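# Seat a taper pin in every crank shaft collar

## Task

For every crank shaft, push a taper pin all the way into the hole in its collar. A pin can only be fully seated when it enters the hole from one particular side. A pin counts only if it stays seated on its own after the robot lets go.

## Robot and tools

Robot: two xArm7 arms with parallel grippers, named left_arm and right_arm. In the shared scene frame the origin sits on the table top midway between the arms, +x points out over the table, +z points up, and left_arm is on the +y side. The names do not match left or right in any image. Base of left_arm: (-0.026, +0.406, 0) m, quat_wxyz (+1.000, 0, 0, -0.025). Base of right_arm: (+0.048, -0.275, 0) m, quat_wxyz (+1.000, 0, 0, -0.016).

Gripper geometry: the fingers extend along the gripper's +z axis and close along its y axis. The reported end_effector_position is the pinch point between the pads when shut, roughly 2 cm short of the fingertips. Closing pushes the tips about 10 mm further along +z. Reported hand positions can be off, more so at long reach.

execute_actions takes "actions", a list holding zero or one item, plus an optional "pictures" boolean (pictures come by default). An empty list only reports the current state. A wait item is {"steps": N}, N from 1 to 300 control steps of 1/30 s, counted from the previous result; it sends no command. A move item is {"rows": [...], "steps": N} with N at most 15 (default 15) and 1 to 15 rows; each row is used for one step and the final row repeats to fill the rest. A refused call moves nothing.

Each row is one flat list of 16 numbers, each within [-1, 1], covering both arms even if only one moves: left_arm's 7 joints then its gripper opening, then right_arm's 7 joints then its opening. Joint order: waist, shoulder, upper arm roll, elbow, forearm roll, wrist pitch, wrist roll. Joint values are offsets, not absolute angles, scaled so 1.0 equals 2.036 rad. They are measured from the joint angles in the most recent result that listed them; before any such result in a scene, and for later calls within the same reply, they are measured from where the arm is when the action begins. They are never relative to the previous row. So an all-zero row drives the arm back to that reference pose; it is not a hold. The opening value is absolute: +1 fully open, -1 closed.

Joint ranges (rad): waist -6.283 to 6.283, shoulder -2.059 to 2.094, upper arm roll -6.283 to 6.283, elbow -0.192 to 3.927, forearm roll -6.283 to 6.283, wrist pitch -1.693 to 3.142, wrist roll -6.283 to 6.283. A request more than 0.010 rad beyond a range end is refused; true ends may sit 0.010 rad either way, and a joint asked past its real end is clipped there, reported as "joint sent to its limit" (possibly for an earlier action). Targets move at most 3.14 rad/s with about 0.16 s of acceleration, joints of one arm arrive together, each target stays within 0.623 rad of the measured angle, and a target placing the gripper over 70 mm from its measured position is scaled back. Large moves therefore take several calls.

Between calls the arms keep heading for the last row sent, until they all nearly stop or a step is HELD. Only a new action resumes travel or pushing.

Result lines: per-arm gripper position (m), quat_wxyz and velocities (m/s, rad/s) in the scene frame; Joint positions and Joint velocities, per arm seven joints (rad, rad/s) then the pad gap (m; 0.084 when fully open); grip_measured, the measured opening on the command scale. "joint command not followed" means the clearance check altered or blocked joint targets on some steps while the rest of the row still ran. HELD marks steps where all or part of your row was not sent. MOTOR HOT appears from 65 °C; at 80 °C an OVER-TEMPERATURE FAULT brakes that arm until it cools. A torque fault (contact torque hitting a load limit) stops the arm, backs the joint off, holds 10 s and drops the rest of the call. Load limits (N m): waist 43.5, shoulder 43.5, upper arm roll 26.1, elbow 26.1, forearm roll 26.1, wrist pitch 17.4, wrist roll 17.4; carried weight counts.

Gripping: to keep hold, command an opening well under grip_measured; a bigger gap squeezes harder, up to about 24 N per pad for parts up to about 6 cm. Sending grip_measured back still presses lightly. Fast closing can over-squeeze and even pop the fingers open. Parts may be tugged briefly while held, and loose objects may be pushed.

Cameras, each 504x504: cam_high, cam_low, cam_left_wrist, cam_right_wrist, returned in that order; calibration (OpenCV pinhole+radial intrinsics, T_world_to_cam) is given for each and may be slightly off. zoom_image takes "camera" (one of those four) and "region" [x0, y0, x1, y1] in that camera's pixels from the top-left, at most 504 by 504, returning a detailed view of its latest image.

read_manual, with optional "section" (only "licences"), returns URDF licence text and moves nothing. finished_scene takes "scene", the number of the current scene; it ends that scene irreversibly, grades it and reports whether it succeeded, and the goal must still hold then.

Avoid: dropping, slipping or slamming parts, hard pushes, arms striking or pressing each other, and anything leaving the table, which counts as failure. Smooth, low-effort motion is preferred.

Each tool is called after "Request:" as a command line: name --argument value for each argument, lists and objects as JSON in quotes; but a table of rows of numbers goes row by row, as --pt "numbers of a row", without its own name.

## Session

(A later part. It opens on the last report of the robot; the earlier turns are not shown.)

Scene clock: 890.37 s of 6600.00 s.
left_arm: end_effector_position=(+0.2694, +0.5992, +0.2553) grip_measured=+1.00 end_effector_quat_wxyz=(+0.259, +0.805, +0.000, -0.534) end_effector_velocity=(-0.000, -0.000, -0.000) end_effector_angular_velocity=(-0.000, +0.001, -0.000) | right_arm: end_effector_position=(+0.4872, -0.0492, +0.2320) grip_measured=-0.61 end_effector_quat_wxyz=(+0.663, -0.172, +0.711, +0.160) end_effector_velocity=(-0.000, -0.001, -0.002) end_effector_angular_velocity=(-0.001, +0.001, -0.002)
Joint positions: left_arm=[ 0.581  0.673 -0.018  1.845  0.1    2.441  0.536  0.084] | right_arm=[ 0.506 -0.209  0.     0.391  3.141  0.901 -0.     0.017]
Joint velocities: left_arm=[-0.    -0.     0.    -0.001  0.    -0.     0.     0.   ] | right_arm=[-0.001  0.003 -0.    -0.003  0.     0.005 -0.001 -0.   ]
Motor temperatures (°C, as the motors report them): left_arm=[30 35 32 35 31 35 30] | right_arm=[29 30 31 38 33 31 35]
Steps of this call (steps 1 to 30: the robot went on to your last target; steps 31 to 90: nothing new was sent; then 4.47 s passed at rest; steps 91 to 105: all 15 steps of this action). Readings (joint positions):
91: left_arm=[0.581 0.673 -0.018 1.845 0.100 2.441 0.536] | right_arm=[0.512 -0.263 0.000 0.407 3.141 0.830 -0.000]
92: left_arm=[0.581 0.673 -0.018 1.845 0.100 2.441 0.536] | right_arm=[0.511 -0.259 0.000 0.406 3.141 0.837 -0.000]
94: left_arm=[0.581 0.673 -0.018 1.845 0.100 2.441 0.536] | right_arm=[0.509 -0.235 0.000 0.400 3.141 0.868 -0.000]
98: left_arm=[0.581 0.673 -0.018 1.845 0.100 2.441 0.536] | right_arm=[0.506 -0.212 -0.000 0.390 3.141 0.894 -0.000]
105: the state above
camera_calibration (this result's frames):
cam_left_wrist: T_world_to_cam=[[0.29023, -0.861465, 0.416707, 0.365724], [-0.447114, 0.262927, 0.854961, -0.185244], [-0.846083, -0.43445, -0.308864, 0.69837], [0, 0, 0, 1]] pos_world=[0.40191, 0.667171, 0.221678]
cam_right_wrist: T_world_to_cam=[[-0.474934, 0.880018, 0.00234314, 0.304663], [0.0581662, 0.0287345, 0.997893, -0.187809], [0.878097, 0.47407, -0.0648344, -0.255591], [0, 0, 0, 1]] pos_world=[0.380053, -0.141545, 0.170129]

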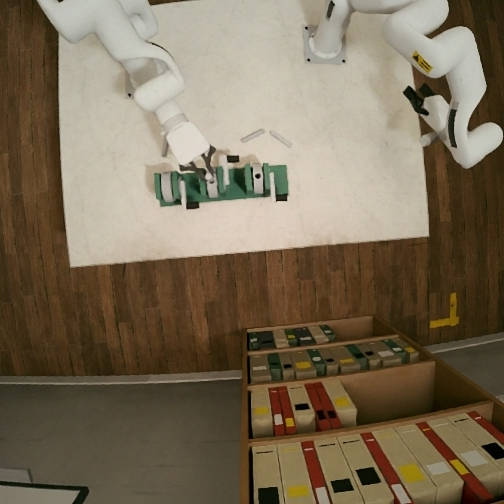

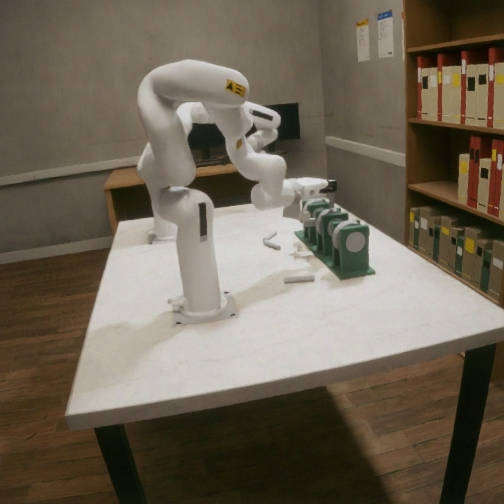

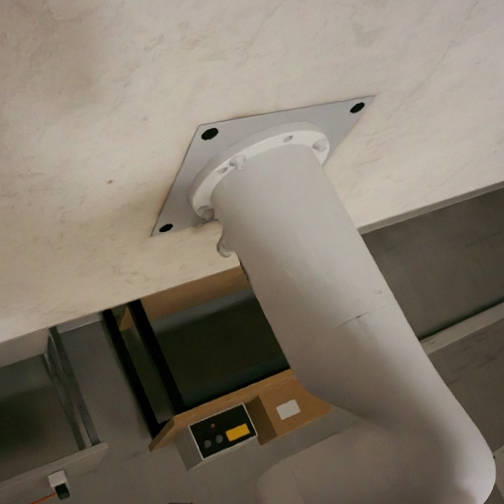

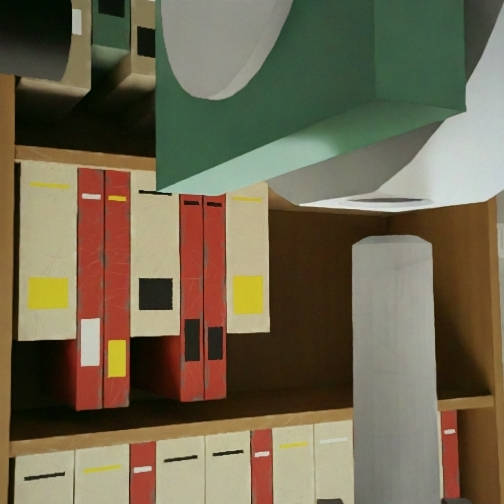

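Request:
zoom_image --camera "cam_right_wrist" --region '[310, 170, 470, 260]'

Region (310, 170, 470, 260) of cam_right_wrist's 504x504 image, scaled by 3.150, with more detail than that image has; it fills the top 284 rows of this view, and the rest is white.

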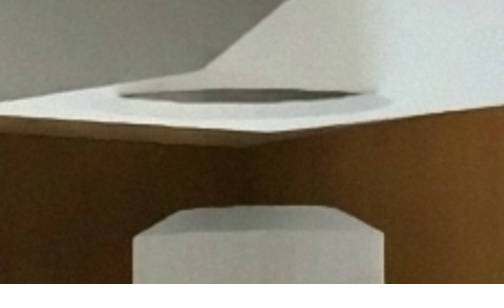

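Request:
execute_actions --actions '[{"rows": [[0,0,0,0,0,0,0,1, -0.0007,0.0055,0,-0.0009,0,0.0064,0,-0.9],[0,0,0,0,0,0,0,1, -0.0007,0.011,0,-0.0018,0,0.0128,0,-0.9],[0,0,0,0,0,0,0,1, -0.0007,0.0165,0,-0.0027,0,0.0192,0,-0.9],[0,0,0,0,0,0,0,1, -0.0007,0.022,0,-0.0036,0,0.0256,0,-0.9],[0,0,0,0,0,0,0,1, -0.0007,0.0275,0,-0.0046,0,0.032,0,-0.9],[0,0,0,0,0,0,0,1, -0.0007,0.0329,0,-0.0055,0,0.0383,0,-0.9],[0,0,0,0,0,0,0,1, -0.0007,0.0384,0,-0.0064,0,0.0447,0,-0.9],[0,0,0,0,0,0,0,1, -0.0007,0.0439,0,-0.0073,0,0.0511,0,-0.9],[0,0,0,0,0,0,0,1, -0.0007,0.0494,0,-0.0082,0,0.0575,0,-0.9],[0,0,0,0,0,0,0,1, -0.0007,0.0549,0,-0.0091,0,0.0639,0,-0.9]], "steps": 15}]'

Scene clock: 908.23 s of 6600.00 s.
left_arm: end_effector_position=(+0.2694, +0.5992, +0.2553) grip_measured=+1.00 end_effector_quat_wxyz=(+0.259, +0.805, +0.000, -0.534) end_effector_velocity=(-0.000, -0.000, +0.000) end_effector_angular_velocity=(+0.001, +0.000, +0.000) | right_arm: end_effector_position=(+0.4874, -0.0498, +0.2006) grip_measured=-0.61 end_effector_quat_wxyz=(+0.662, -0.172, +0.712, +0.160) end_effector_velocity=(+0.003, +0.002, -0.006) end_effector_angular_velocity=(+0.010, -0.021, +0.000)
Joint positions: left_arm=[ 0.581  0.673 -0.018  1.845  0.1    2.441  0.536  0.084] | right_arm=[ 0.504 -0.101  0.     0.373  3.141  1.025 -0.     0.017]
Joint velocities: left_arm=[-0.    -0.001 -0.     0.     0.     0.001 -0.001  0.   ] | right_arm=[ 0.001  0.046 -0.001  0.001  0.     0.069 -0.001  0.   ]
Motor temperatures (°C, as the motors report them): left_arm=[30 35 32 35 31 35 30] | right_arm=[29 30 31 38 33 31 35]
Steps of this call (steps 1 to 15: the robot went on to your last target; steps 16 to 90: nothing new was sent; then 14.37 s passed at rest; steps 91 to 105: all 15 steps of this action). Readings (joint positions):
91: left_arm=[0.581 0.673 -0.018 1.845 0.100 2.441 0.536] | right_arm=[0.506 -0.208 0.000 0.391 3.141 0.902 -0.000]
92: left_arm=[0.581 0.673 -0.018 1.845 0.100 2.441 0.536] | right_arm=[0.505 -0.205 0.000 0.391 3.141 0.905 -0.000]
94: left_arm=[0.581 0.673 -0.018 1.845 0.100 2.441 0.536] | right_arm=[0.505 -0.193 -0.000 0.389 3.141 0.921 -0.000]
98: left_arm=[0.581 0.673 -0.018 1.845 0.100 2.441 0.536] | right_arm=[0.505 -0.153 0.000 0.383 3.141 0.966 -0.000]
105: the state above
camera_calibration (this result's frames):
cam_left_wrist: T_world_to_cam=[[0.29023, -0.861465, 0.416707, 0.365724], [-0.447114, 0.262927, 0.854961, -0.185245], [-0.846083, -0.43445, -0.308864, 0.69837], [0, 0, 0, 1]] pos_world=[0.401909, 0.667171, 0.221678]
cam_right_wrist: T_world_to_cam=[[-0.473858, 0.880598, 0.00244256, 0.304829], [0.0596281, 0.0293189, 0.99779, -0.157095], [0.87858, 0.472957, -0.0664014, -0.257452], [0, 0, 0, 1]] pos_world=[0.380006, -0.142062, 0.138908]

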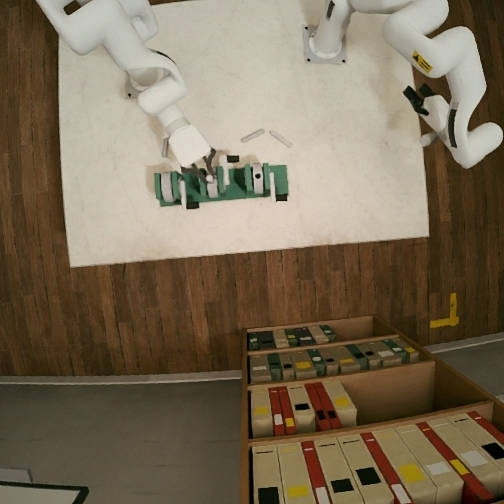

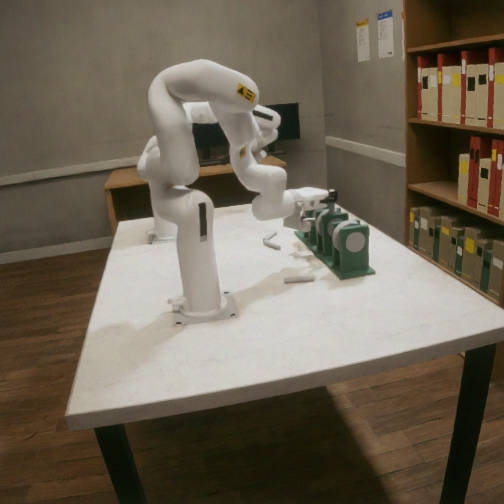

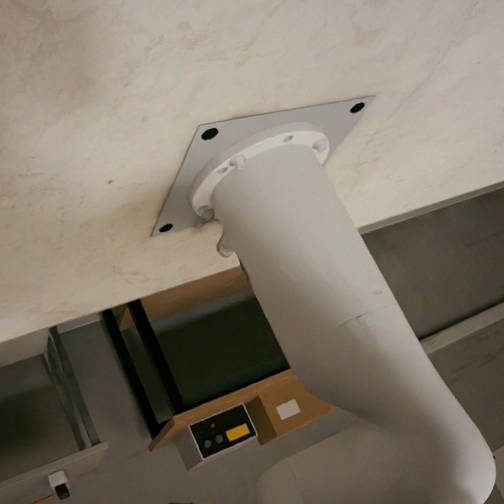

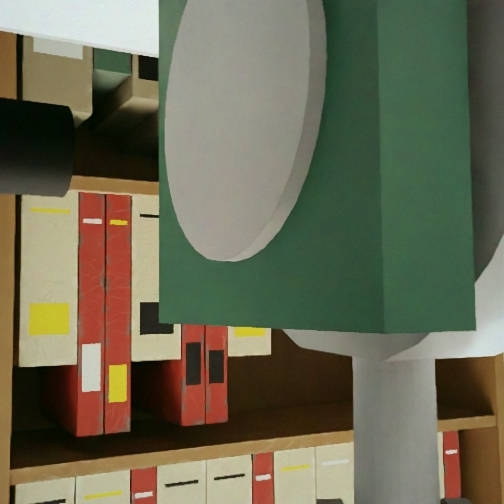

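Request:
execute_actions --actions '[{"rows": [[0,0,0,0,0,0,0,1, 0,0.008,0,-0.0005,0,0.0094,0,-0.9],[0,0,0,0,0,0,0,1, 0,0.0141,0,-0.0007,0,0.0157,0,-0.9],[0,0,0,0,0,0,0,1, 0,0.0203,0,-0.001,0,0.0221,0,-0.9],[0,0,0,0,0,0,0,1, 0,0.0264,0,-0.0012,0,0.0285,0,-0.9],[0,0,0,0,0,0,0,1, 0,0.0326,0,-0.0014,0,0.0348,0,-0.9],[0,0,0,0,0,0,0,1, 0,0.0387,0,-0.0017,0,0.0412,0,-0.9],[0,0,0,0,0,0,0,1, 0,0.0449,0,-0.0019,0,0.0476,0,-0.9],[0,0,0,0,0,0,0,1, 0,0.051,0,-0.0021,0,0.054,0,-0.9],[0,0,0,0,0,0,0,1, 0,0.0572,0,-0.0024,0,0.0603,0,-0.9],[0,0,0,0,0,0,0,1, 0,0.0633,0,-0.0026,0,0.0667,0,-0.9]], "steps": 15}]' --pictures false

Request:
execute_actions --actions '[{"steps": 10}]' --pictures false

Scene clock: 919.60 s of 6600.00 s.
left_arm: end_effector_position=(+0.2694, +0.5992, +0.2553) grip_measured=+1.00 end_effector_quat_wxyz=(+0.259, +0.805, +0.000, -0.534) end_effector_velocity=(+0.000, -0.000, -0.000) end_effector_angular_velocity=(-0.000, +0.000, +0.000) | right_arm: end_effector_position=(+0.4875, -0.0495, +0.1693) grip_measured=-0.61 end_effector_quat_wxyz=(+0.663, -0.172, +0.711, +0.160) end_effector_velocity=(+0.001, +0.000, -0.010) end_effector_angular_velocity=(+0.006, -0.014, +0.000)
Joint positions: left_arm=[ 0.581  0.673 -0.018  1.845  0.1    2.441  0.536  0.084] | right_arm=[0.505 0.022 0.    0.368 3.141 1.155 0.    0.017]
Joint velocities: left_arm=[ 0.  0.  0.  0. -0.  0. -0.  0.] | right_arm=[-0.     0.053  0.    -0.001 -0.     0.069 -0.001  0.   ]
Motor temperatures (°C, as the motors report them): left_arm=[30 35 32 35 31 35 30] | right_arm=[29 30 31 38 33 31 35]
Steps of this call (steps 1 to 15: the robot went on to your last target; steps 16 to 90: nothing new was sent; then 7.87 s passed at rest; steps 91 to 105: all 15 steps of this action). Readings (joint positions):
91: left_arm=[0.581 0.673 -0.018 1.845 0.100 2.441 0.536] | right_arm=[0.504 -0.097 0.000 0.373 3.141 1.031 -0.000]
92: left_arm=[0.581 0.673 -0.018 1.845 0.100 2.441 0.536] | right_arm=[0.504 -0.094 0.000 0.373 3.141 1.035 -0.000]
94: left_arm=[0.581 0.673 -0.018 1.845 0.100 2.441 0.536] | right_arm=[0.504 -0.079 0.000 0.372 3.141 1.050 -0.000]
98: left_arm=[0.581 0.673 -0.018 1.845 0.100 2.441 0.536] | right_arm=[0.505 -0.035 0.000 0.370 3.141 1.095 -0.000]
105: the state above

Scene clock: 919.93 s of 6600.00 s.
left_arm: end_effector_position=(+0.2694, +0.5992, +0.2553) grip_measured=+1.00 end_effector_quat_wxyz=(+0.259, +0.805, +0.000, -0.534) end_effector_velocity=(-0.000, -0.000, +0.000) end_effector_angular_velocity=(+0.001, -0.001, +0.001) | right_arm: end_effector_position=(+0.4877, -0.0496, +0.1688) grip_measured=-0.61 end_effector_quat_wxyz=(+0.664, -0.172, +0.710, +0.160) end_effector_velocity=(+0.002, -0.002, -0.000) end_effector_angular_velocity=(-0.002, -0.001, -0.005)
Joint positions: left_arm=[ 0.581  0.673 -0.018  1.845  0.1    2.441  0.536  0.084] | right_arm=[0.505 0.026 0.    0.368 3.141 1.161 0.    0.017]
Joint velocities: left_arm=[ 0.    -0.002  0.    -0.001 -0.    -0.001 -0.001  0.   ] | right_arm=[-0.001  0.003 -0.003  0.002  0.001  0.    -0.002  0.   ]
Motor temperatures (°C, as the motors report them): left_arm=[30 35 32 35 31 35 30] | right_arm=[29 30 31 38 33 31 35]
Steps of this call (steps 1 to 10: the robot went on to your last target). Readings (joint positions):
1: left_arm=[0.581 0.673 -0.018 1.845 0.100 2.441 0.536] | right_arm=[0.505 0.024 0.000 0.368 3.141 1.157 0.000]
2: left_arm=[0.581 0.673 -0.018 1.845 0.100 2.441 0.536] | right_arm=[0.505 0.024 0.000 0.368 3.141 1.158 0.000]
4: left_arm=[0.581 0.673 -0.018 1.845 0.100 2.441 0.536] | right_arm=[0.505 0.025 0.000 0.368 3.141 1.160 0.000]
8: left_arm=[0.581 0.673 -0.018 1.845 0.100 2.441 0.536] | right_arm=[0.505 0.026 0.000 0.368 3.141 1.161 0.000]
10: the state above

Request:
execute_actions --actions '[{"rows": [[0,0,0,0,0,0,0,1, 0,0,0,0,0,0,0,-0.5],[0,0,0,0,0,0,0,1, 0,0,0,0,0,0,0,-0.3],[0,0,0,0,0,0,0,1, 0,0,0,0,0,0,0,-0.2]], "steps": 15}]' --pictures false

Request:
execute_actions --actions '[{"rows": [[0,0,0,0,0,0,0,1, 0,-0.1151,0,0.0112,0,-0.1275,0,-0.2]], "steps": 15}]' --pictures false

Request:
execute_actions --actions '[{"steps": 10}]'

Request:
zoom_image --camera "cam_right_wrist" --region '[310, 170, 470, 260]'

Scene clock: 926.03 s of 6600.00 s.
left_arm: end_effector_position=(+0.2694, +0.5992, +0.2553) grip_measured=+1.00 end_effector_quat_wxyz=(+0.259, +0.805, +0.000, -0.534) end_effector_velocity=(+0.000, -0.000, +0.001) end_effector_angular_velocity=(+0.002, -0.000, +0.001) | right_arm: end_effector_position=(+0.4868, -0.0500, +0.1670) grip_measured=-0.21 end_effector_quat_wxyz=(+0.662, -0.172, +0.712, +0.160) end_effector_velocity=(+0.000, +0.001, +0.002) end_effector_angular_velocity=(+0.002, -0.004, +0.002)
Joint positions: left_arm=[ 0.581  0.673 -0.018  1.845  0.1    2.441  0.536  0.084] | right_arm=[ 0.505  0.028  0.     0.366  3.141  1.16  -0.     0.035]
Joint velocities: left_arm=[ 0.    -0.002 -0.     0.001 -0.     0.001 -0.001  0.   ] | right_arm=[ 0.001 -0.001  0.001  0.001 -0.     0.003  0.     0.   ]
Motor temperatures (°C, as the motors report them): left_arm=[30 35 32 35 31 35 30] | right_arm=[29 30 31 37 33 31 35]
Steps of this call (steps 1 to 15: the robot went on to your last target; steps 16 to 90: nothing new was sent; then 2.60 s passed at rest; steps 91 to 105: all 15 steps of this action). Readings (joint positions):
91: left_arm=[0.581 0.673 -0.018 1.845 0.100 2.441 0.536] | right_arm=[0.504 0.028 0.000 0.368 3.141 1.161 -0.000]
92: left_arm=[0.581 0.673 -0.018 1.845 0.100 2.441 0.536] | right_arm=[0.504 0.028 -0.001 0.368 3.142 1.160 -0.000]
94: left_arm=[0.581 0.673 -0.018 1.845 0.100 2.441 0.536] | right_arm=[0.503 0.028 -0.003 0.368 3.142 1.160 -0.000]
98: left_arm=[0.581 0.673 -0.018 1.845 0.100 2.441 0.536] | right_arm=[0.504 0.028 0.000 0.366 3.141 1.159 -0.000]
105: the state above

Scene clock: 926.53 s of 6600.00 s.
left_arm: end_effector_position=(+0.2694, +0.5992, +0.2553) grip_measured=+1.00 end_effector_quat_wxyz=(+0.259, +0.805, +0.000, -0.534) end_effector_velocity=(-0.000, -0.000, -0.000) end_effector_angular_velocity=(+0.001, +0.001, +0.001) | right_arm: end_effector_position=(+0.4865, -0.0501, +0.2279) grip_measured=-0.21 end_effector_quat_wxyz=(+0.660, -0.173, +0.713, +0.159) end_effector_velocity=(-0.000, -0.000, +0.009) end_effector_angular_velocity=(-0.000, +0.002, -0.000)
Joint positions: left_arm=[ 0.581  0.673 -0.018  1.845  0.1    2.441  0.536  0.084] | right_arm=[ 0.505 -0.202  0.     0.388  3.141  0.903 -0.     0.035]
Joint velocities: left_arm=[ 0.     0.     0.    -0.001 -0.    -0.001 -0.002 -0.   ] | right_arm=[-0.001 -0.031  0.001  0.007  0.    -0.04   0.001 -0.   ]
Motor temperatures (°C, as the motors report them): left_arm=[30 35 32 35 31 35 30] | right_arm=[29 30 31 37 33 31 35]
Steps of this call (steps 1 to 15: all 15 steps of this action). Readings (joint positions):
1: left_arm=[0.581 0.673 -0.018 1.845 0.100 2.441 0.536] | right_arm=[0.505 0.027 0.000 0.367 3.141 1.159 -0.000]
2: left_arm=[0.581 0.673 -0.018 1.845 0.100 2.441 0.536] | right_arm=[0.505 0.023 0.000 0.367 3.141 1.152 -0.000]
4: left_arm=[0.581 0.673 -0.018 1.845 0.100 2.441 0.536] | right_arm=[0.505 -0.018 0.001 0.368 3.141 1.101 -0.000]
8: left_arm=[0.581 0.673 -0.018 1.845 0.100 2.441 0.536] | right_arm=[0.505 -0.163 0.000 0.388 3.141 0.954 -0.000]
15: the state above

Scene clock: 926.87 s of 6600.00 s.
left_arm: end_effector_position=(+0.2694, +0.5992, +0.2553) grip_measured=+1.00 end_effector_quat_wxyz=(+0.259, +0.805, +0.000, -0.534) end_effector_velocity=(+0.000, +0.000, -0.000) end_effector_angular_velocity=(+0.000, +0.001, +0.000) | right_arm: end_effector_position=(+0.4867, -0.0501, +0.2296) grip_measured=-0.21 end_effector_quat_wxyz=(+0.661, -0.172, +0.713, +0.159) end_effector_velocity=(+0.001, -0.001, +0.001) end_effector_angular_velocity=(+0.002, -0.001, -0.002)
Joint positions: left_arm=[ 0.581  0.673 -0.018  1.845  0.1    2.441  0.536  0.084] | right_arm=[ 0.505 -0.206  0.     0.389  3.141  0.9   -0.     0.035]
Joint velocities: left_arm=[-0.     0.002 -0.     0.002 -0.     0.    -0.001 -0.   ] | right_arm=[ 0.    -0.002 -0.002  0.001 -0.    -0.002  0.001  0.   ]
Motor temperatures (°C, as the motors report them): left_arm=[30 35 32 35 31 35 30] | right_arm=[29 30 31 37 33 31 35]
Steps of this call (steps 1 to 10: the robot went on to your last target). Readings (joint positions):
1: left_arm=[0.581 0.673 -0.018 1.845 0.100 2.441 0.536] | right_arm=[0.505 -0.203 0.000 0.388 3.141 0.902 -0.000]
2: left_arm=[0.581 0.673 -0.018 1.845 0.100 2.441 0.536] | right_arm=[0.505 -0.204 0.000 0.388 3.141 0.902 -0.000]
4: left_arm=[0.581 0.673 -0.018 1.845 0.100 2.441 0.536] | right_arm=[0.505 -0.205 0.000 0.389 3.141 0.901 -0.000]
8: left_arm=[0.581 0.673 -0.018 1.845 0.100 2.441 0.536] | right_arm=[0.505 -0.206 0.000 0.389 3.141 0.900 -0.000]
10: the state above
camera_calibration (this result's frames):
cam_left_wrist: T_world_to_cam=[[0.29023, -0.861465, 0.416707, 0.365724], [-0.447114, 0.262927, 0.854961, -0.185244], [-0.846083, -0.43445, -0.308864, 0.69837], [0, 0, 0, 1]] pos_world=[0.401909, 0.667171, 0.221678]
cam_right_wrist: T_world_to_cam=[[-0.474085, 0.880476, 0.00231922, 0.304767], [0.062786, 0.0311791, 0.99754, -0.187363], [0.878237, 0.473065, -0.0700631, -0.253838], [0, 0, 0, 1]] pos_world=[0.379179, -0.142417, 0.16841]

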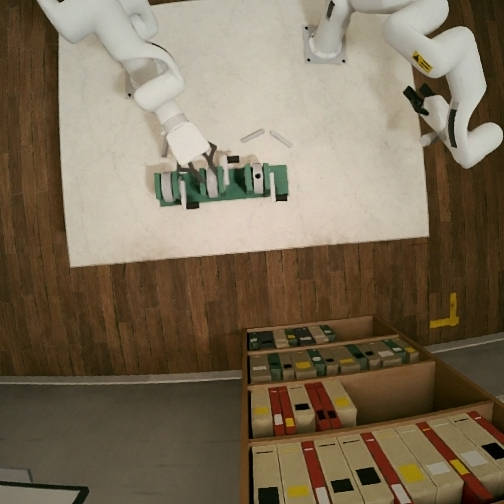

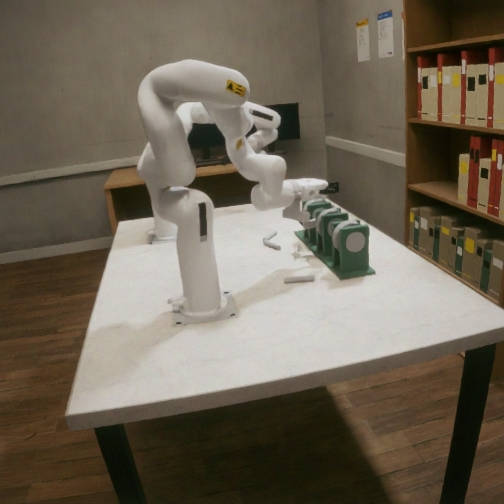

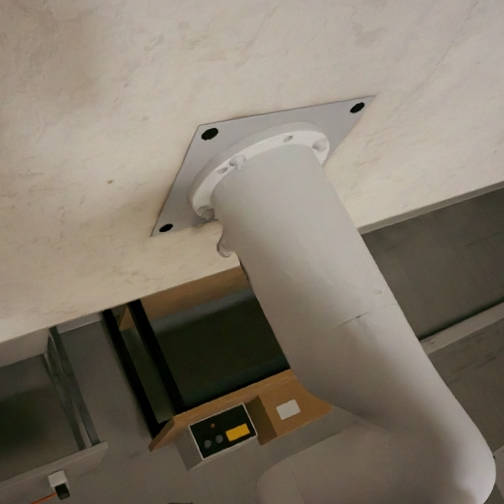

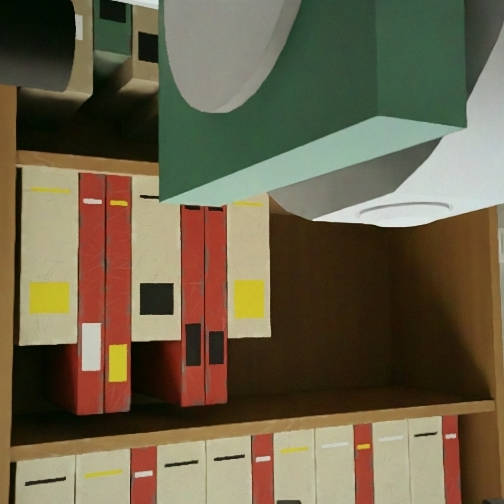

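Region (310, 170, 470, 260) of cam_right_wrist's 504x504 image, scaled by 3.150, with more detail than that image has; it fills the top 284 rows of this view, and the rest is white.

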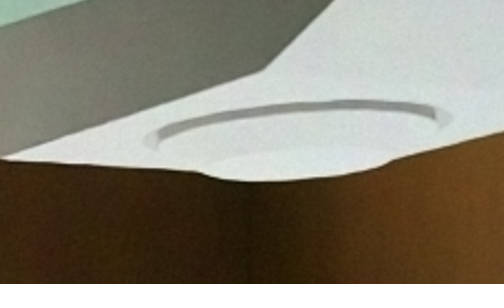

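Request:
execute_actions --actions '[{"rows": [[0,0,0,0,0,0,0,1, 0,0,0,0,0,0,0,-1],[0,0,0,0,0,0,0,1, 0,0,0,0,0,0,0,-1],[0,0,0,0,0,0,0,1, 0,0.025,0,-0.0025,0,0.028,0,-1],[0,0,0,0,0,0,0,1, 0,0.05,0,-0.005,0,0.056,0,-1],[0,0,0,0,0,0,0,1, 0,0.075,0,-0.0074,0,0.084,0,-1],[0,0,0,0,0,0,0,1, 0,0.0995,0,-0.0098,0,0.1122,0,-1]], "steps": 15}]' --pictures false

Request:
execute_actions --actions '[{"steps": 10}]' --pictures false

Scene clock: 935.63 s of 6600.00 s.
left_arm: end_effector_position=(+0.2694, +0.5992, +0.2553) grip_measured=+1.00 end_effector_quat_wxyz=(+0.259, +0.805, +0.000, -0.534) end_effector_velocity=(-0.000, +0.000, +0.000) end_effector_angular_velocity=(-0.001, -0.000, -0.000) | right_arm: end_effector_position=(+0.4880, -0.0494, +0.1774) grip_measured=-1.00 end_effector_quat_wxyz=(+0.663, -0.172, +0.711, +0.160) end_effector_velocity=(+0.007, +0.004, +0.004) end_effector_angular_velocity=(+0.022, -0.045, +0.000)
Joint positions: left_arm=[ 0.581  0.673 -0.018  1.845  0.1    2.441  0.536  0.084] | right_arm=[ 0.505 -0.009  0.     0.37   3.141  1.122 -0.     0.   ]
Joint velocities: left_arm=[ 0.    -0.001  0.    -0.001  0.     0.     0.001  0.   ] | right_arm=[-0.001  0.041  0.001  0.012 -0.     0.079 -0.001  0.   ]
Motor temperatures (°C, as the motors report them): left_arm=[30 35 32 35 31 35 30] | right_arm=[29 30 31 37 33 31 35]
Steps of this call (steps 1 to 15: the robot went on to your last target; steps 16 to 90: nothing new was sent; then 5.27 s passed at rest; steps 91 to 105: all 15 steps of this action). Readings (joint positions):
91: left_arm=[0.581 0.673 -0.018 1.845 0.100 2.441 0.536] | right_arm=[0.505 -0.206 0.000 0.389 3.141 0.900 -0.000]
92: left_arm=[0.581 0.673 -0.018 1.845 0.100 2.441 0.536] | right_arm=[0.505 -0.206 0.000 0.389 3.141 0.900 -0.000]
94: left_arm=[0.581 0.673 -0.018 1.845 0.100 2.441 0.536] | right_arm=[0.505 -0.201 0.000 0.389 3.141 0.907 -0.000]
98: left_arm=[0.581 0.673 -0.018 1.845 0.100 2.441 0.536] | right_arm=[0.505 -0.091 0.000 0.379 3.141 1.030 -0.000]
105: the state above

Scene clock: 935.97 s of 6600.00 s.
left_arm: end_effector_position=(+0.2694, +0.5992, +0.2553) grip_measured=+1.00 end_effector_quat_wxyz=(+0.259, +0.805, +0.000, -0.534) end_effector_velocity=(-0.000, -0.000, -0.000) end_effector_angular_velocity=(-0.002, -0.001, -0.001) | right_arm: end_effector_position=(+0.4879, -0.0494, +0.1763) grip_measured=-1.00 end_effector_quat_wxyz=(+0.663, -0.172, +0.711, +0.160) end_effector_velocity=(-0.001, +0.000, -0.002) end_effector_angular_velocity=(-0.002, +0.003, +0.001)
Joint positions: left_arm=[ 0.581  0.673 -0.018  1.845  0.1    2.441  0.536  0.084] | right_arm=[ 0.505 -0.004  0.     0.369  3.141  1.128 -0.     0.   ]
Joint velocities: left_arm=[-0.    -0.     0.    -0.002 -0.    -0.001  0.002 -0.   ] | right_arm=[ 0.     0.005  0.    -0.001 -0.     0.002  0.     0.   ]
Motor temperatures (°C, as the motors report them): left_arm=[30 35 32 35 31 35 30] | right_arm=[29 30 31 37 33 31 35]
Steps of this call (steps 1 to 10: the robot went on to your last target). Readings (joint positions):
1: left_arm=[0.581 0.673 -0.018 1.845 0.100 2.441 0.536] | right_arm=[0.505 -0.008 0.000 0.370 3.141 1.124 -0.000]
2: left_arm=[0.581 0.673 -0.018 1.845 0.100 2.441 0.536] | right_arm=[0.505 -0.007 0.000 0.370 3.141 1.125 -0.000]
4: left_arm=[0.581 0.673 -0.018 1.845 0.100 2.441 0.536] | right_arm=[0.505 -0.006 0.000 0.370 3.141 1.127 -0.000]
8: left_arm=[0.581 0.673 -0.018 1.845 0.100 2.441 0.536] | right_arm=[0.505 -0.004 0.000 0.369 3.141 1.128 -0.000]
10: the state above

Request:
execute_actions --actions '[{"rows": [[0,0,0,0,0,0,0,1, 0,0.0028,0,0,0,0.0028,0,-1],[0,0,0,0,0,0,0,1, 0,0.0055,0,-0.0001,0,0.0056,0,-1],[0,0,0,0,0,0,0,1, 0,0.0083,0,-0.0001,0,0.0084,0,-1],[0,0,0,0,0,0,0,1, 0,0.0111,0,-0.0002,0,0.0112,0,-1],[0,0,0,0,0,0,0,1, 0,0.0139,0,-0.0002,0,0.014,0,-1],[0,0,0,0,0,0,0,1, 0,0.0166,0,-0.0003,0,0.0168,0,-1],[0,0,0,0,0,0,0,1, 0,0.0194,0,-0.0003,0,0.0196,0,-1],[0,0,0,0,0,0,0,1, 0,0.0222,0,-0.0004,0,0.0224,0,-1],[0,0,0,0,0,0,0,1, 0,0.0249,0,-0.0004,0,0.0252,0,-1],[0,0,0,0,0,0,0,1, 0,0.0277,0,-0.0005,0,0.028,0,-1]], "steps": 15}]' --pictures false

Request:
execute_actions --actions '[{"steps": 30}]' --pictures false

Scene clock: 943.77 s of 6600.00 s.
left_arm: end_effector_position=(+0.2694, +0.5992, +0.2553) grip_measured=+1.00 end_effector_quat_wxyz=(+0.259, +0.805, +0.000, -0.534) end_effector_velocity=(-0.000, +0.000, -0.000) end_effector_angular_velocity=(-0.001, +0.001, -0.000) | right_arm: end_effector_position=(+0.4904, -0.0486, +0.1686) grip_measured=-1.00 end_effector_quat_wxyz=(+0.669, -0.170, +0.706, +0.161) end_effector_velocity=(+0.001, -0.002, -0.005) end_effector_angular_velocity=(+0.001, -0.002, -0.004)
Joint positions: left_arm=[ 0.581  0.673 -0.018  1.845  0.1    2.441  0.536  0.084] | right_arm=[ 0.504  0.046 -0.     0.374  3.141  1.188 -0.     0.   ]
Joint velocities: left_arm=[0.    0.001 0.    0.001 0.001 0.001 0.001 0.   ] | right_arm=[-0.002  0.024 -0.002  0.001  0.001  0.026 -0.     0.   ]
Motor temperatures (°C, as the motors report them): left_arm=[30 35 32 35 31 35 30] | right_arm=[29 30 31 37 33 31 35]
Steps of this call (steps 1 to 15: the robot went on to your last target; steps 16 to 90: nothing new was sent; then 4.30 s passed at rest; steps 91 to 105: all 15 steps of this action). Readings (joint positions):
91: left_arm=[0.581 0.673 -0.018 1.845 0.100 2.441 0.536] | right_arm=[0.505 -0.003 0.000 0.369 3.141 1.129 -0.000]
92: left_arm=[0.581 0.673 -0.018 1.845 0.100 2.441 0.536] | right_arm=[0.505 -0.002 0.000 0.369 3.141 1.131 -0.000]
94: left_arm=[0.581 0.673 -0.018 1.845 0.100 2.441 0.536] | right_arm=[0.505 0.005 0.000 0.369 3.141 1.138 -0.000]
98: left_arm=[0.581 0.673 -0.018 1.845 0.100 2.441 0.536] | right_arm=[0.505 0.024 0.000 0.370 3.141 1.159 -0.000]
105: the state above

Scene clock: 944.77 s of 6600.00 s.
left_arm: end_effector_position=(+0.2694, +0.5992, +0.2553) grip_measured=+1.00 end_effector_quat_wxyz=(+0.259, +0.805, +0.000, -0.534) end_effector_velocity=(-0.000, -0.000, -0.000) end_effector_angular_velocity=(+0.001, +0.000, +0.000) | right_arm: end_effector_position=(+0.4900, -0.0486, +0.1676) grip_measured=-1.00 end_effector_quat_wxyz=(+0.669, -0.170, +0.705, +0.161) end_effector_velocity=(-0.001, +0.001, -0.000) end_effector_angular_velocity=(-0.001, +0.000, +0.003)
Joint positions: left_arm=[ 0.581  0.673 -0.018  1.845  0.1    2.441  0.536  0.084] | right_arm=[ 0.504  0.051  0.     0.372  3.141  1.198 -0.     0.   ]
Joint velocities: left_arm=[-0.    -0.001 -0.    -0.001 -0.    -0.001 -0.001 -0.   ] | right_arm=[ 0.001  0.     0.002 -0.001 -0.     0.001 -0.     0.   ]
Motor temperatures (°C, as the motors report them): left_arm=[30 35 32 35 31 35 30] | right_arm=[29 30 31 37 33 31 35]
Steps of this call (steps 1 to 15: the robot went on to your last target; steps 16 to 30: nothing new was sent). Readings (joint positions):
1: left_arm=[0.581 0.673 -0.018 1.845 0.100 2.441 0.536] | right_arm=[0.504 0.046 -0.000 0.374 3.141 1.189 -0.000]
2: left_arm=[0.581 0.673 -0.018 1.845 0.100 2.441 0.536] | right_arm=[0.504 0.047 -0.000 0.374 3.141 1.190 -0.000]
4: left_arm=[0.581 0.673 -0.018 1.845 0.100 2.441 0.536] | right_arm=[0.504 0.048 -0.000 0.373 3.141 1.191 -0.000]
8: left_arm=[0.581 0.673 -0.018 1.845 0.100 2.441 0.536] | right_arm=[0.504 0.049 -0.000 0.372 3.141 1.195 -0.000]
30: the state above
All arms were judged still, so your last target was given up. Only a new action makes them travel on or press farther. Fingers that are still opening or closing keep moving.

Request:
execute_actions --actions '[{"rows": [[0,0,0,0,0,0,0,1, 0,-0.1262,0,0.0083,0,-0.1463,0,-1]], "steps": 15}]' --pictures false

Request:
execute_actions --actions '[{"steps": 10}]'

Request:
zoom_image --camera "cam_right_wrist" --region '[310, 170, 470, 260]'

Scene clock: 953.40 s of 6600.00 s.
left_arm: end_effector_position=(+0.2694, +0.5992, +0.2553) grip_measured=+1.00 end_effector_quat_wxyz=(+0.259, +0.805, +0.000, -0.534) end_effector_velocity=(+0.000, +0.000, -0.000) end_effector_angular_velocity=(+0.001, -0.000, -0.000) | right_arm: end_effector_position=(+0.4858, -0.0503, +0.2258) grip_measured=-1.00 end_effector_quat_wxyz=(+0.659, -0.173, +0.715, +0.159) end_effector_velocity=(+0.004, -0.002, +0.018) end_effector_angular_velocity=(+0.008, -0.014, -0.007)
Joint positions: left_arm=[ 0.581  0.673 -0.018  1.845  0.1    2.441  0.536  0.084] | right_arm=[ 0.505 -0.2    0.     0.386  3.141  0.903 -0.     0.   ]
Joint velocities: left_arm=[ 0.     0.     0.     0.     0.001 -0.001  0.     0.   ] | right_arm=[-0.003 -0.044 -0.003  0.014  0.002 -0.042 -0.001  0.   ]
Motor temperatures (°C, as the motors report them): left_arm=[30 35 32 35 31 35 30] | right_arm=[29 30 31 36 33 32 35]
Steps of this call (steps 1 to 90: nothing new was sent; then 5.13 s passed at rest; steps 91 to 105: all 15 steps of this action). Readings (joint positions):
91: left_arm=[0.581 0.673 -0.018 1.845 0.100 2.441 0.536] | right_arm=[0.505 0.050 0.000 0.372 3.141 1.197 -0.000]
92: left_arm=[0.581 0.673 -0.018 1.845 0.100 2.441 0.536] | right_arm=[0.505 0.046 0.000 0.372 3.141 1.190 -0.000]
94: left_arm=[0.581 0.673 -0.018 1.845 0.100 2.441 0.536] | right_arm=[0.505 0.008 0.002 0.370 3.140 1.132 -0.000]
98: left_arm=[0.581 0.673 -0.018 1.845 0.100 2.441 0.536] | right_arm=[0.506 -0.146 0.002 0.377 3.140 0.960 -0.000]
105: the state above

Scene clock: 953.73 s of 6600.00 s.
left_arm: end_effector_position=(+0.2694, +0.5992, +0.2553) grip_measured=+1.00 end_effector_quat_wxyz=(+0.259, +0.805, +0.000, -0.534) end_effector_velocity=(-0.000, -0.000, -0.000) end_effector_angular_velocity=(-0.002, +0.000, -0.000) | right_arm: end_effector_position=(+0.4867, -0.0503, +0.2291) grip_measured=-1.00 end_effector_quat_wxyz=(+0.661, -0.172, +0.713, +0.159) end_effector_velocity=(+0.001, -0.000, +0.003) end_effector_angular_velocity=(+0.003, -0.006, -0.002)
Joint positions: left_arm=[ 0.581  0.673 -0.018  1.845  0.1    2.441  0.536  0.084] | right_arm=[ 0.504 -0.206  0.     0.389  3.141  0.9   -0.     0.   ]
Joint velocities: left_arm=[-0.     0.001 -0.    -0.    -0.    -0.     0.001  0.   ] | right_arm=[-0.002 -0.005  0.001  0.002  0.    -0.001 -0.     0.   ]
Motor temperatures (°C, as the motors report them): left_arm=[30 35 32 35 31 35 30] | right_arm=[29 30 31 36 33 32 35]
Steps of this call (steps 1 to 10: the robot went on to your last target). Readings (joint positions):
1: left_arm=[0.581 0.673 -0.018 1.845 0.100 2.441 0.536] | right_arm=[0.505 -0.201 0.000 0.386 3.141 0.902 -0.000]
2: left_arm=[0.581 0.673 -0.018 1.845 0.100 2.441 0.536] | right_arm=[0.505 -0.202 0.000 0.387 3.141 0.902 -0.000]
4: left_arm=[0.581 0.673 -0.018 1.845 0.100 2.441 0.536] | right_arm=[0.505 -0.204 0.000 0.388 3.141 0.901 -0.000]
8: left_arm=[0.581 0.673 -0.018 1.845 0.100 2.441 0.536] | right_arm=[0.504 -0.205 0.000 0.388 3.141 0.900 -0.000]
10: the state above
camera_calibration (this result's frames):
cam_left_wrist: T_world_to_cam=[[0.29023, -0.861465, 0.416707, 0.365724], [-0.447114, 0.262927, 0.854961, -0.185244], [-0.846083, -0.43445, -0.308864, 0.69837], [0, 0, 0, 1]] pos_world=[0.401909, 0.667171, 0.221678]
cam_right_wrist: T_world_to_cam=[[-0.473712, 0.880677, 0.00242372, 0.30475], [0.0635626, 0.0314449, 0.997482, -0.187266], [0.878383, 0.472673, -0.0708739, -0.253597], [0, 0, 0, 1]] pos_world=[0.379023, -0.142629, 0.168083]

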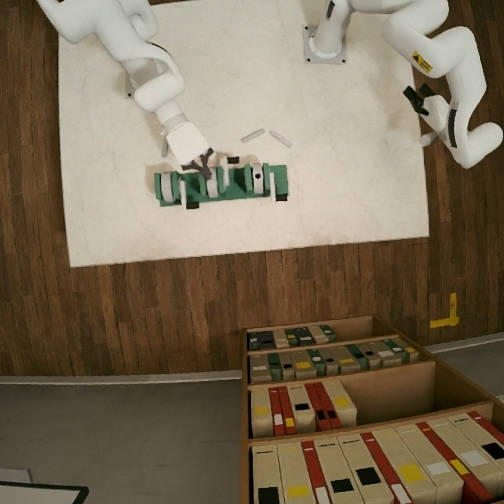

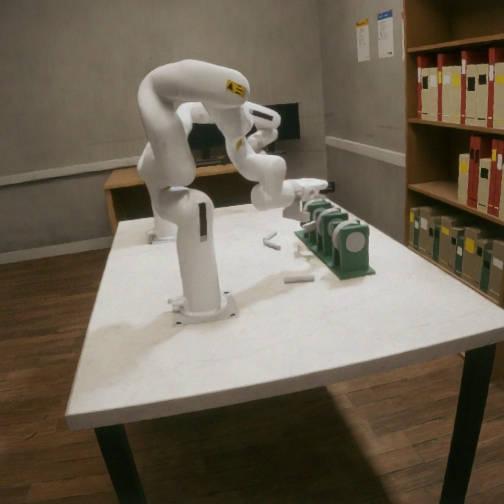

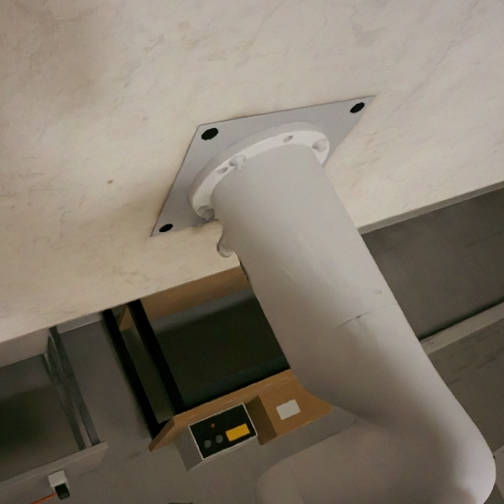

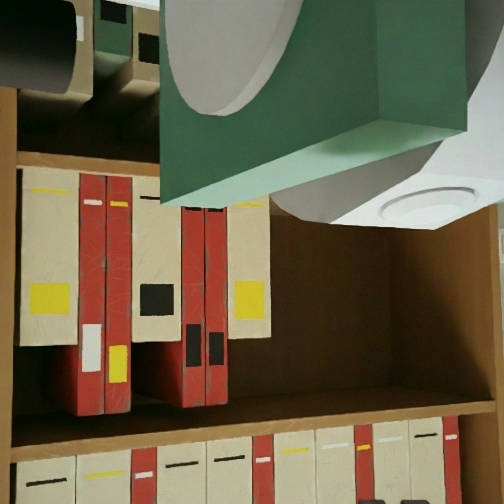

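Region (310, 170, 470, 260) of cam_right_wrist's 504x504 image, scaled by 3.150, with more detail than that image has; it fills the top 284 rows of this view, and the rest is white.

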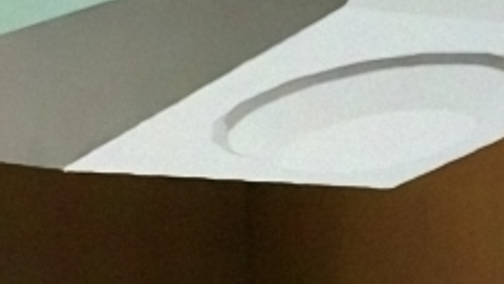

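Request:
execute_actions --actions '[{"rows": [[0,0,0,0,0,0,0,1, 0.121,-0.0462,0,0.1807,0,-0.1896,-0.2456,0.1]], "steps": 15}]' --pictures false

Request:
execute_actions --actions '[{"steps": 6}]' --pictures false

Scene clock: 993.87 s of 6600.00 s.
left_arm: end_effector_position=(+0.2694, +0.5992, +0.2553) grip_measured=+1.00 end_effector_quat_wxyz=(+0.259, +0.805, +0.000, -0.534) end_effector_velocity=(+0.000, +0.000, -0.000) end_effector_angular_velocity=(-0.001, +0.000, -0.000) | right_arm: end_effector_position=(+0.4701, +0.0761, +0.3684) grip_measured=+0.09 end_effector_quat_wxyz=(+0.700, -0.382, +0.597, +0.088) end_effector_velocity=(-0.093, +0.193, +0.278) end_effector_angular_velocity=(-0.395, -0.588, +0.379)
Joint positions: left_arm=[ 0.581  0.673 -0.018  1.845  0.1    2.441  0.536  0.084] | right_arm=[ 0.724 -0.29   0.001  0.717  3.141  0.559 -0.443  0.048]
Joint velocities: left_arm=[-0.     0.001 -0.    -0.     0.    -0.001  0.001 -0.   ] | right_arm=[ 0.35  -0.154  0.028  0.55   0.    -0.505 -0.671 -0.   ]
Motor temperatures (°C, as the motors report them): left_arm=[30 35 32 36 31 35 30] | right_arm=[29 30 31 37 33 31 35]
Steps of this call (steps 1 to 15: the robot went on to your last target; steps 16 to 90: nothing new was sent; then 36.63 s passed at rest; steps 91 to 105: all 15 steps of this action). Readings (joint positions):
91: left_arm=[0.581 0.673 -0.018 1.845 0.100 2.441 0.536] | right_arm=[0.505 -0.206 -0.000 0.389 3.141 0.900 -0.001]
92: left_arm=[0.581 0.673 -0.018 1.845 0.100 2.441 0.536] | right_arm=[0.507 -0.207 -0.001 0.392 3.141 0.894 -0.008]
94: left_arm=[0.581 0.673 -0.018 1.845 0.100 2.441 0.536] | right_arm=[0.530 -0.214 -0.002 0.424 3.141 0.856 -0.056]
98: left_arm=[0.581 0.673 -0.018 1.845 0.100 2.441 0.536] | right_arm=[0.603 -0.244 0.000 0.538 3.141 0.745 -0.201]
105: the state above

Scene clock: 994.07 s of 6600.00 s.
left_arm: end_effector_position=(+0.2694, +0.5992, +0.2553) grip_measured=+1.00 end_effector_quat_wxyz=(+0.259, +0.805, +0.000, -0.534) end_effector_velocity=(-0.000, -0.000, -0.000) end_effector_angular_velocity=(-0.001, +0.001, -0.000) | right_arm: end_effector_position=(+0.4640, +0.0867, +0.3819) grip_measured=+0.09 end_effector_quat_wxyz=(+0.701, -0.403, +0.583, +0.078) end_effector_velocity=(-0.005, +0.008, +0.005) end_effector_angular_velocity=(-0.061, -0.025, +0.017)
Joint positions: left_arm=[ 0.581  0.673 -0.018  1.845  0.1    2.441  0.536  0.084] | right_arm=[ 0.748 -0.298 -0.     0.751  3.141  0.518 -0.494  0.048]
Joint velocities: left_arm=[-0.     0.    -0.    -0.001 -0.    -0.    -0.     0.   ] | right_arm=[ 0.024 -0.001 -0.007  0.031  0.    -0.053 -0.065 -0.   ]
Motor temperatures (°C, as the motors report them): left_arm=[30 35 32 36 31 35 30] | right_arm=[29 30 31 37 33 31 35]
Steps of this call (steps 1 to 6: the robot went on to your last target). Readings (joint positions):
1: left_arm=[0.581 0.673 -0.018 1.845 0.100 2.441 0.536] | right_arm=[0.733 -0.294 0.002 0.732 3.141 0.545 -0.461]
2: left_arm=[0.581 0.673 -0.018 1.845 0.100 2.441 0.536] | right_arm=[0.739 -0.297 0.002 0.741 3.141 0.535 -0.474]
4: left_arm=[0.581 0.673 -0.018 1.845 0.100 2.441 0.536] | right_arm=[0.745 -0.298 0.001 0.748 3.141 0.524 -0.488]
6: the state above

Request:
execute_actions --actions '[{"rows": [[0,0,0,0,0,0,0,1, 0.1365,0.4582,0,0.6048,0,-0.9163,-0.2245,0.1]], "steps": 15}]' --pictures false

Request:
execute_actions --actions '[{"steps": 20}]' --pictures false

Scene clock: 997.97 s of 6600.00 s.
left_arm: end_effector_position=(+0.2694, +0.5992, +0.2553) grip_measured=+1.00 end_effector_quat_wxyz=(+0.259, +0.805, +0.000, -0.534) end_effector_velocity=(+0.000, +0.000, +0.000) end_effector_angular_velocity=(+0.000, -0.001, -0.000) | right_arm: end_effector_position=(+0.4461, +0.2196, +0.2508) grip_measured=+0.09 end_effector_quat_wxyz=(-0.494, +0.647, -0.580, -0.026) end_effector_velocity=(-0.080, +0.253, -0.320) end_effector_angular_velocity=(-1.496, +0.534, +0.654)
Joint positions: left_arm=[ 0.581  0.673 -0.018  1.845  0.1    2.441  0.536  0.084] | right_arm=[ 0.925  0.234 -0.     1.308  3.141 -0.038 -0.786  0.048]
Joint velocities: left_arm=[-0.    -0.001  0.    -0.001  0.    -0.001  0.001  0.   ] | right_arm=[ 0.36   1.478 -0.012  1.84  -0.002 -1.863 -0.601 -0.   ]
Motor temperatures (°C, as the motors report them): left_arm=[30 35 32 36 31 35 30] | right_arm=[29 30 31 38 33 31 35]
Steps of this call (steps 1 to 30: the robot went on to your last target; steps 31 to 90: nothing new was sent; then 0.40 s passed at rest; steps 91 to 105: all 15 steps of this action). Readings (joint positions):
91: left_arm=[0.581 0.673 -0.018 1.845 0.100 2.441 0.536] | right_arm=[0.751 -0.299 0.000 0.757 3.141 0.514 -0.501]
92: left_arm=[0.581 0.673 -0.018 1.845 0.100 2.441 0.536] | right_arm=[0.753 -0.294 -0.001 0.763 3.141 0.507 -0.505]
94: left_arm=[0.581 0.673 -0.018 1.845 0.100 2.441 0.536] | right_arm=[0.773 -0.248 -0.003 0.811 3.141 0.457 -0.541]
98: left_arm=[0.581 0.673 -0.018 1.845 0.100 2.441 0.536] | right_arm=[0.839 -0.082 0.000 0.976 3.141 0.295 -0.645]
105: the state above

Scene clock: 998.63 s of 6600.00 s.
left_arm: end_effector_position=(+0.2694, +0.5992, +0.2553) grip_measured=+1.00 end_effector_quat_wxyz=(+0.259, +0.805, +0.000, -0.534) end_effector_velocity=(-0.000, -0.000, -0.000) end_effector_angular_velocity=(-0.000, +0.000, -0.000) | right_arm: end_effector_position=(+0.3187, +0.1394, +0.2189) grip_measured=+0.09 end_effector_quat_wxyz=(-0.008, +0.826, -0.564, +0.000) end_effector_velocity=(-0.023, -0.031, +0.009) end_effector_angular_velocity=(-0.146, +0.095, +0.016)
Joint positions: left_arm=[ 0.581  0.673 -0.018  1.845  0.1    2.441  0.536  0.084] | right_arm=[ 1.025  0.632 -0.001  1.978  3.141 -1.33  -0.95   0.048]
Joint velocities: left_arm=[-0.    -0.    -0.    -0.001 -0.    -0.    -0.     0.   ] | right_arm=[ 0.005  0.028 -0.     0.035  0.    -0.182 -0.011  0.   ]
Motor temperatures (°C, as the motors report them): left_arm=[30 35 32 36 31 35 30] | right_arm=[29 30 31 38 33 31 35]
Steps of this call (steps 1 to 20: the robot went on to your last target). Readings (joint positions):
1: left_arm=[0.581 0.673 -0.018 1.845 0.100 2.441 0.536] | right_arm=[0.938 0.285 -0.001 1.374 3.141 -0.106 -0.807]
2: left_arm=[0.581 0.673 -0.018 1.845 0.100 2.441 0.536] | right_arm=[0.951 0.339 -0.001 1.452 3.141 -0.184 -0.829]
4: left_arm=[0.581 0.673 -0.018 1.845 0.100 2.441 0.536] | right_arm=[0.977 0.444 -0.000 1.624 3.141 -0.363 -0.871]
8: left_arm=[0.581 0.673 -0.018 1.845 0.100 2.441 0.536] | right_arm=[1.011 0.570 0.002 1.861 3.141 -0.749 -0.924]
20: the state above

Request:
execute_actions --actions '[{"rows": [[0,0,0,0,0,0,0,1, 0.0005,0.0399,0,-0.1048,0,0.1369,-0.0005,0.1]], "steps": 15}]' --pictures false

Request:
execute_actions --actions '[{"steps": 8}]'

Scene clock: 1004.47 s of 6600.00 s.
left_arm: end_effector_position=(+0.2694, +0.5992, +0.2553) grip_measured=+1.00 end_effector_quat_wxyz=(+0.259, +0.805, +0.000, -0.534) end_effector_velocity=(-0.000, +0.000, -0.000) end_effector_angular_velocity=(+0.001, +0.000, -0.000) | right_arm: end_effector_position=(+0.3167, +0.1373, +0.1030) grip_measured=+0.09 end_effector_quat_wxyz=(-0.000, +0.826, -0.563, +0.000) end_effector_velocity=(+0.008, +0.011, -0.003) end_effector_angular_velocity=(+0.056, -0.037, -0.001)
Joint positions: left_arm=[ 0.581  0.673 -0.018  1.845  0.1    2.441  0.536  0.084] | right_arm=[ 1.026  0.711 -0.001  1.77   3.141 -1.058 -0.951  0.048]
Joint velocities: left_arm=[ 0.    -0.     0.     0.     0.001 -0.    -0.     0.   ] | right_arm=[ 0.    -0.018 -0.002 -0.023  0.001  0.072 -0.     0.   ]
Motor temperatures (°C, as the motors report them): left_arm=[30 35 32 36 31 35 30] | right_arm=[29 31 31 38 33 31 35]
Steps of this call (steps 1 to 30: the robot went on to your last target; steps 31 to 90: nothing new was sent; then 2.33 s passed at rest; steps 91 to 105: all 15 steps of this action). Readings (joint positions):
91: left_arm=[0.581 0.673 -0.018 1.845 0.100 2.441 0.536] | right_arm=[1.025 0.635 -0.000 1.981 3.141 -1.346 -0.951]
92: left_arm=[0.581 0.673 -0.018 1.845 0.100 2.441 0.536] | right_arm=[1.025 0.635 -0.001 1.978 3.141 -1.340 -0.951]
94: left_arm=[0.581 0.673 -0.018 1.845 0.100 2.441 0.536] | right_arm=[1.026 0.643 -0.001 1.947 3.141 -1.293 -0.951]
98: left_arm=[0.581 0.673 -0.018 1.845 0.100 2.441 0.536] | right_arm=[1.026 0.689 -0.001 1.835 3.141 -1.150 -0.951]
105: the state above

Scene clock: 1004.73 s of 6600.00 s.
left_arm: end_effector_position=(+0.2694, +0.5992, +0.2553) grip_measured=+1.00 end_effector_quat_wxyz=(+0.259, +0.805, +0.000, -0.534) end_effector_velocity=(-0.000, -0.000, +0.000) end_effector_angular_velocity=(+0.001, +0.001, +0.000) | right_arm: end_effector_position=(+0.3166, +0.1370, +0.1006) grip_measured=+0.09 end_effector_quat_wxyz=(-0.001, +0.826, -0.563, +0.000) end_effector_velocity=(-0.001, -0.001, -0.004) end_effector_angular_velocity=(-0.003, +0.003, -0.001)
Joint positions: left_arm=[ 0.581  0.673 -0.018  1.845  0.1    2.441  0.536  0.084] | right_arm=[ 1.026  0.712 -0.001  1.765  3.141 -1.052 -0.951  0.048]
Joint velocities: left_arm=[ 0.     0.     0.     0.    -0.     0.001 -0.001 -0.   ] | right_arm=[ 0.     0.003  0.001 -0.007  0.     0.006  0.001  0.   ]
Motor temperatures (°C, as the motors report them): left_arm=[30 35 32 36 31 35 30] | right_arm=[29 31 31 38 33 31 35]
Steps of this call (steps 1 to 8: the robot went on to your last target). Readings (joint positions):
1: left_arm=[0.581 0.673 -0.018 1.845 0.100 2.441 0.536] | right_arm=[1.026 0.711 -0.001 1.769 3.141 -1.056 -0.951]
2: left_arm=[0.581 0.673 -0.018 1.845 0.100 2.441 0.536] | right_arm=[1.026 0.711 -0.001 1.769 3.141 -1.055 -0.951]
4: left_arm=[0.581 0.673 -0.018 1.845 0.100 2.441 0.536] | right_arm=[1.026 0.711 -0.001 1.767 3.141 -1.053 -0.951]
8: the state above
camera_calibration (this result's frames):
cam_left_wrist: T_world_to_cam=[[0.29023, -0.861465, 0.416707, 0.365724], [-0.447114, 0.262927, 0.854961, -0.185245], [-0.846083, -0.43445, -0.308863, 0.69837], [0, 0, 0, 1]] pos_world=[0.401909, 0.667171, 0.221678]
cam_right_wrist: T_world_to_cam=[[-0.930933, -0.364716, 0.0185899, 0.373279], [-0.364681, 0.931117, 0.00534031, 0.0579608], [-0.0192571, -0.00180792, -0.999813, 0.240824], [0, 0, 0, 1]] pos_world=[0.373272, 0.0826078, 0.23353]

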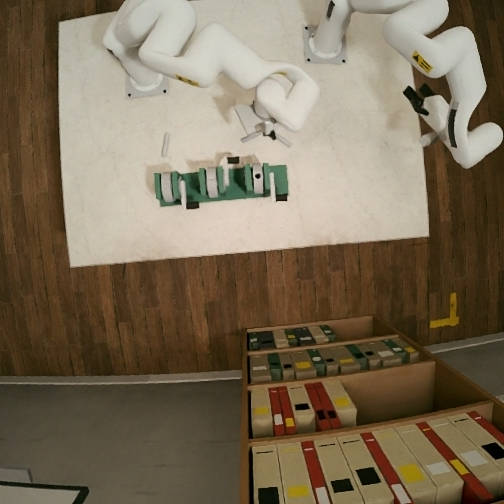

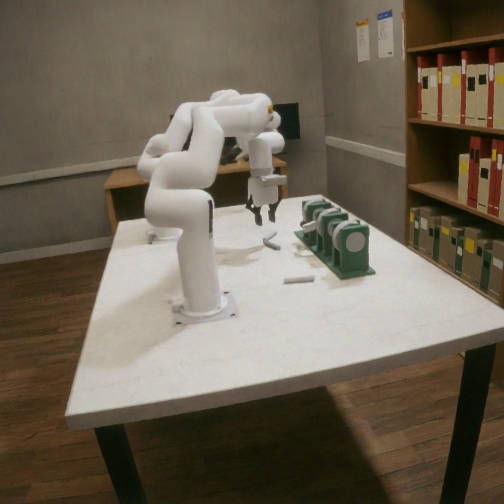

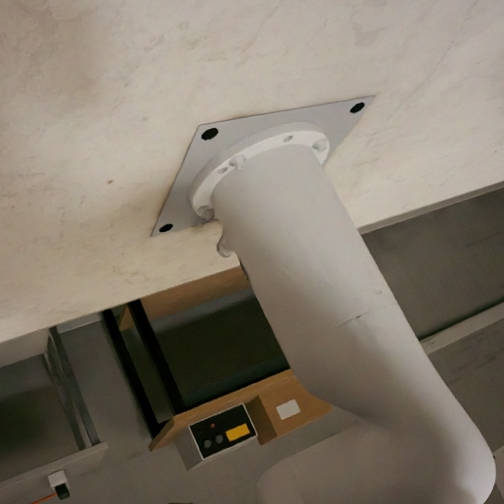

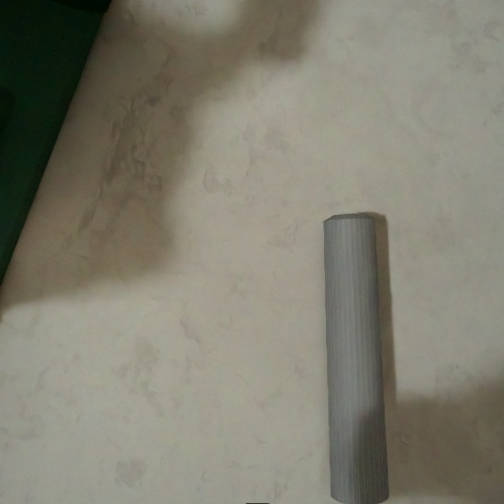

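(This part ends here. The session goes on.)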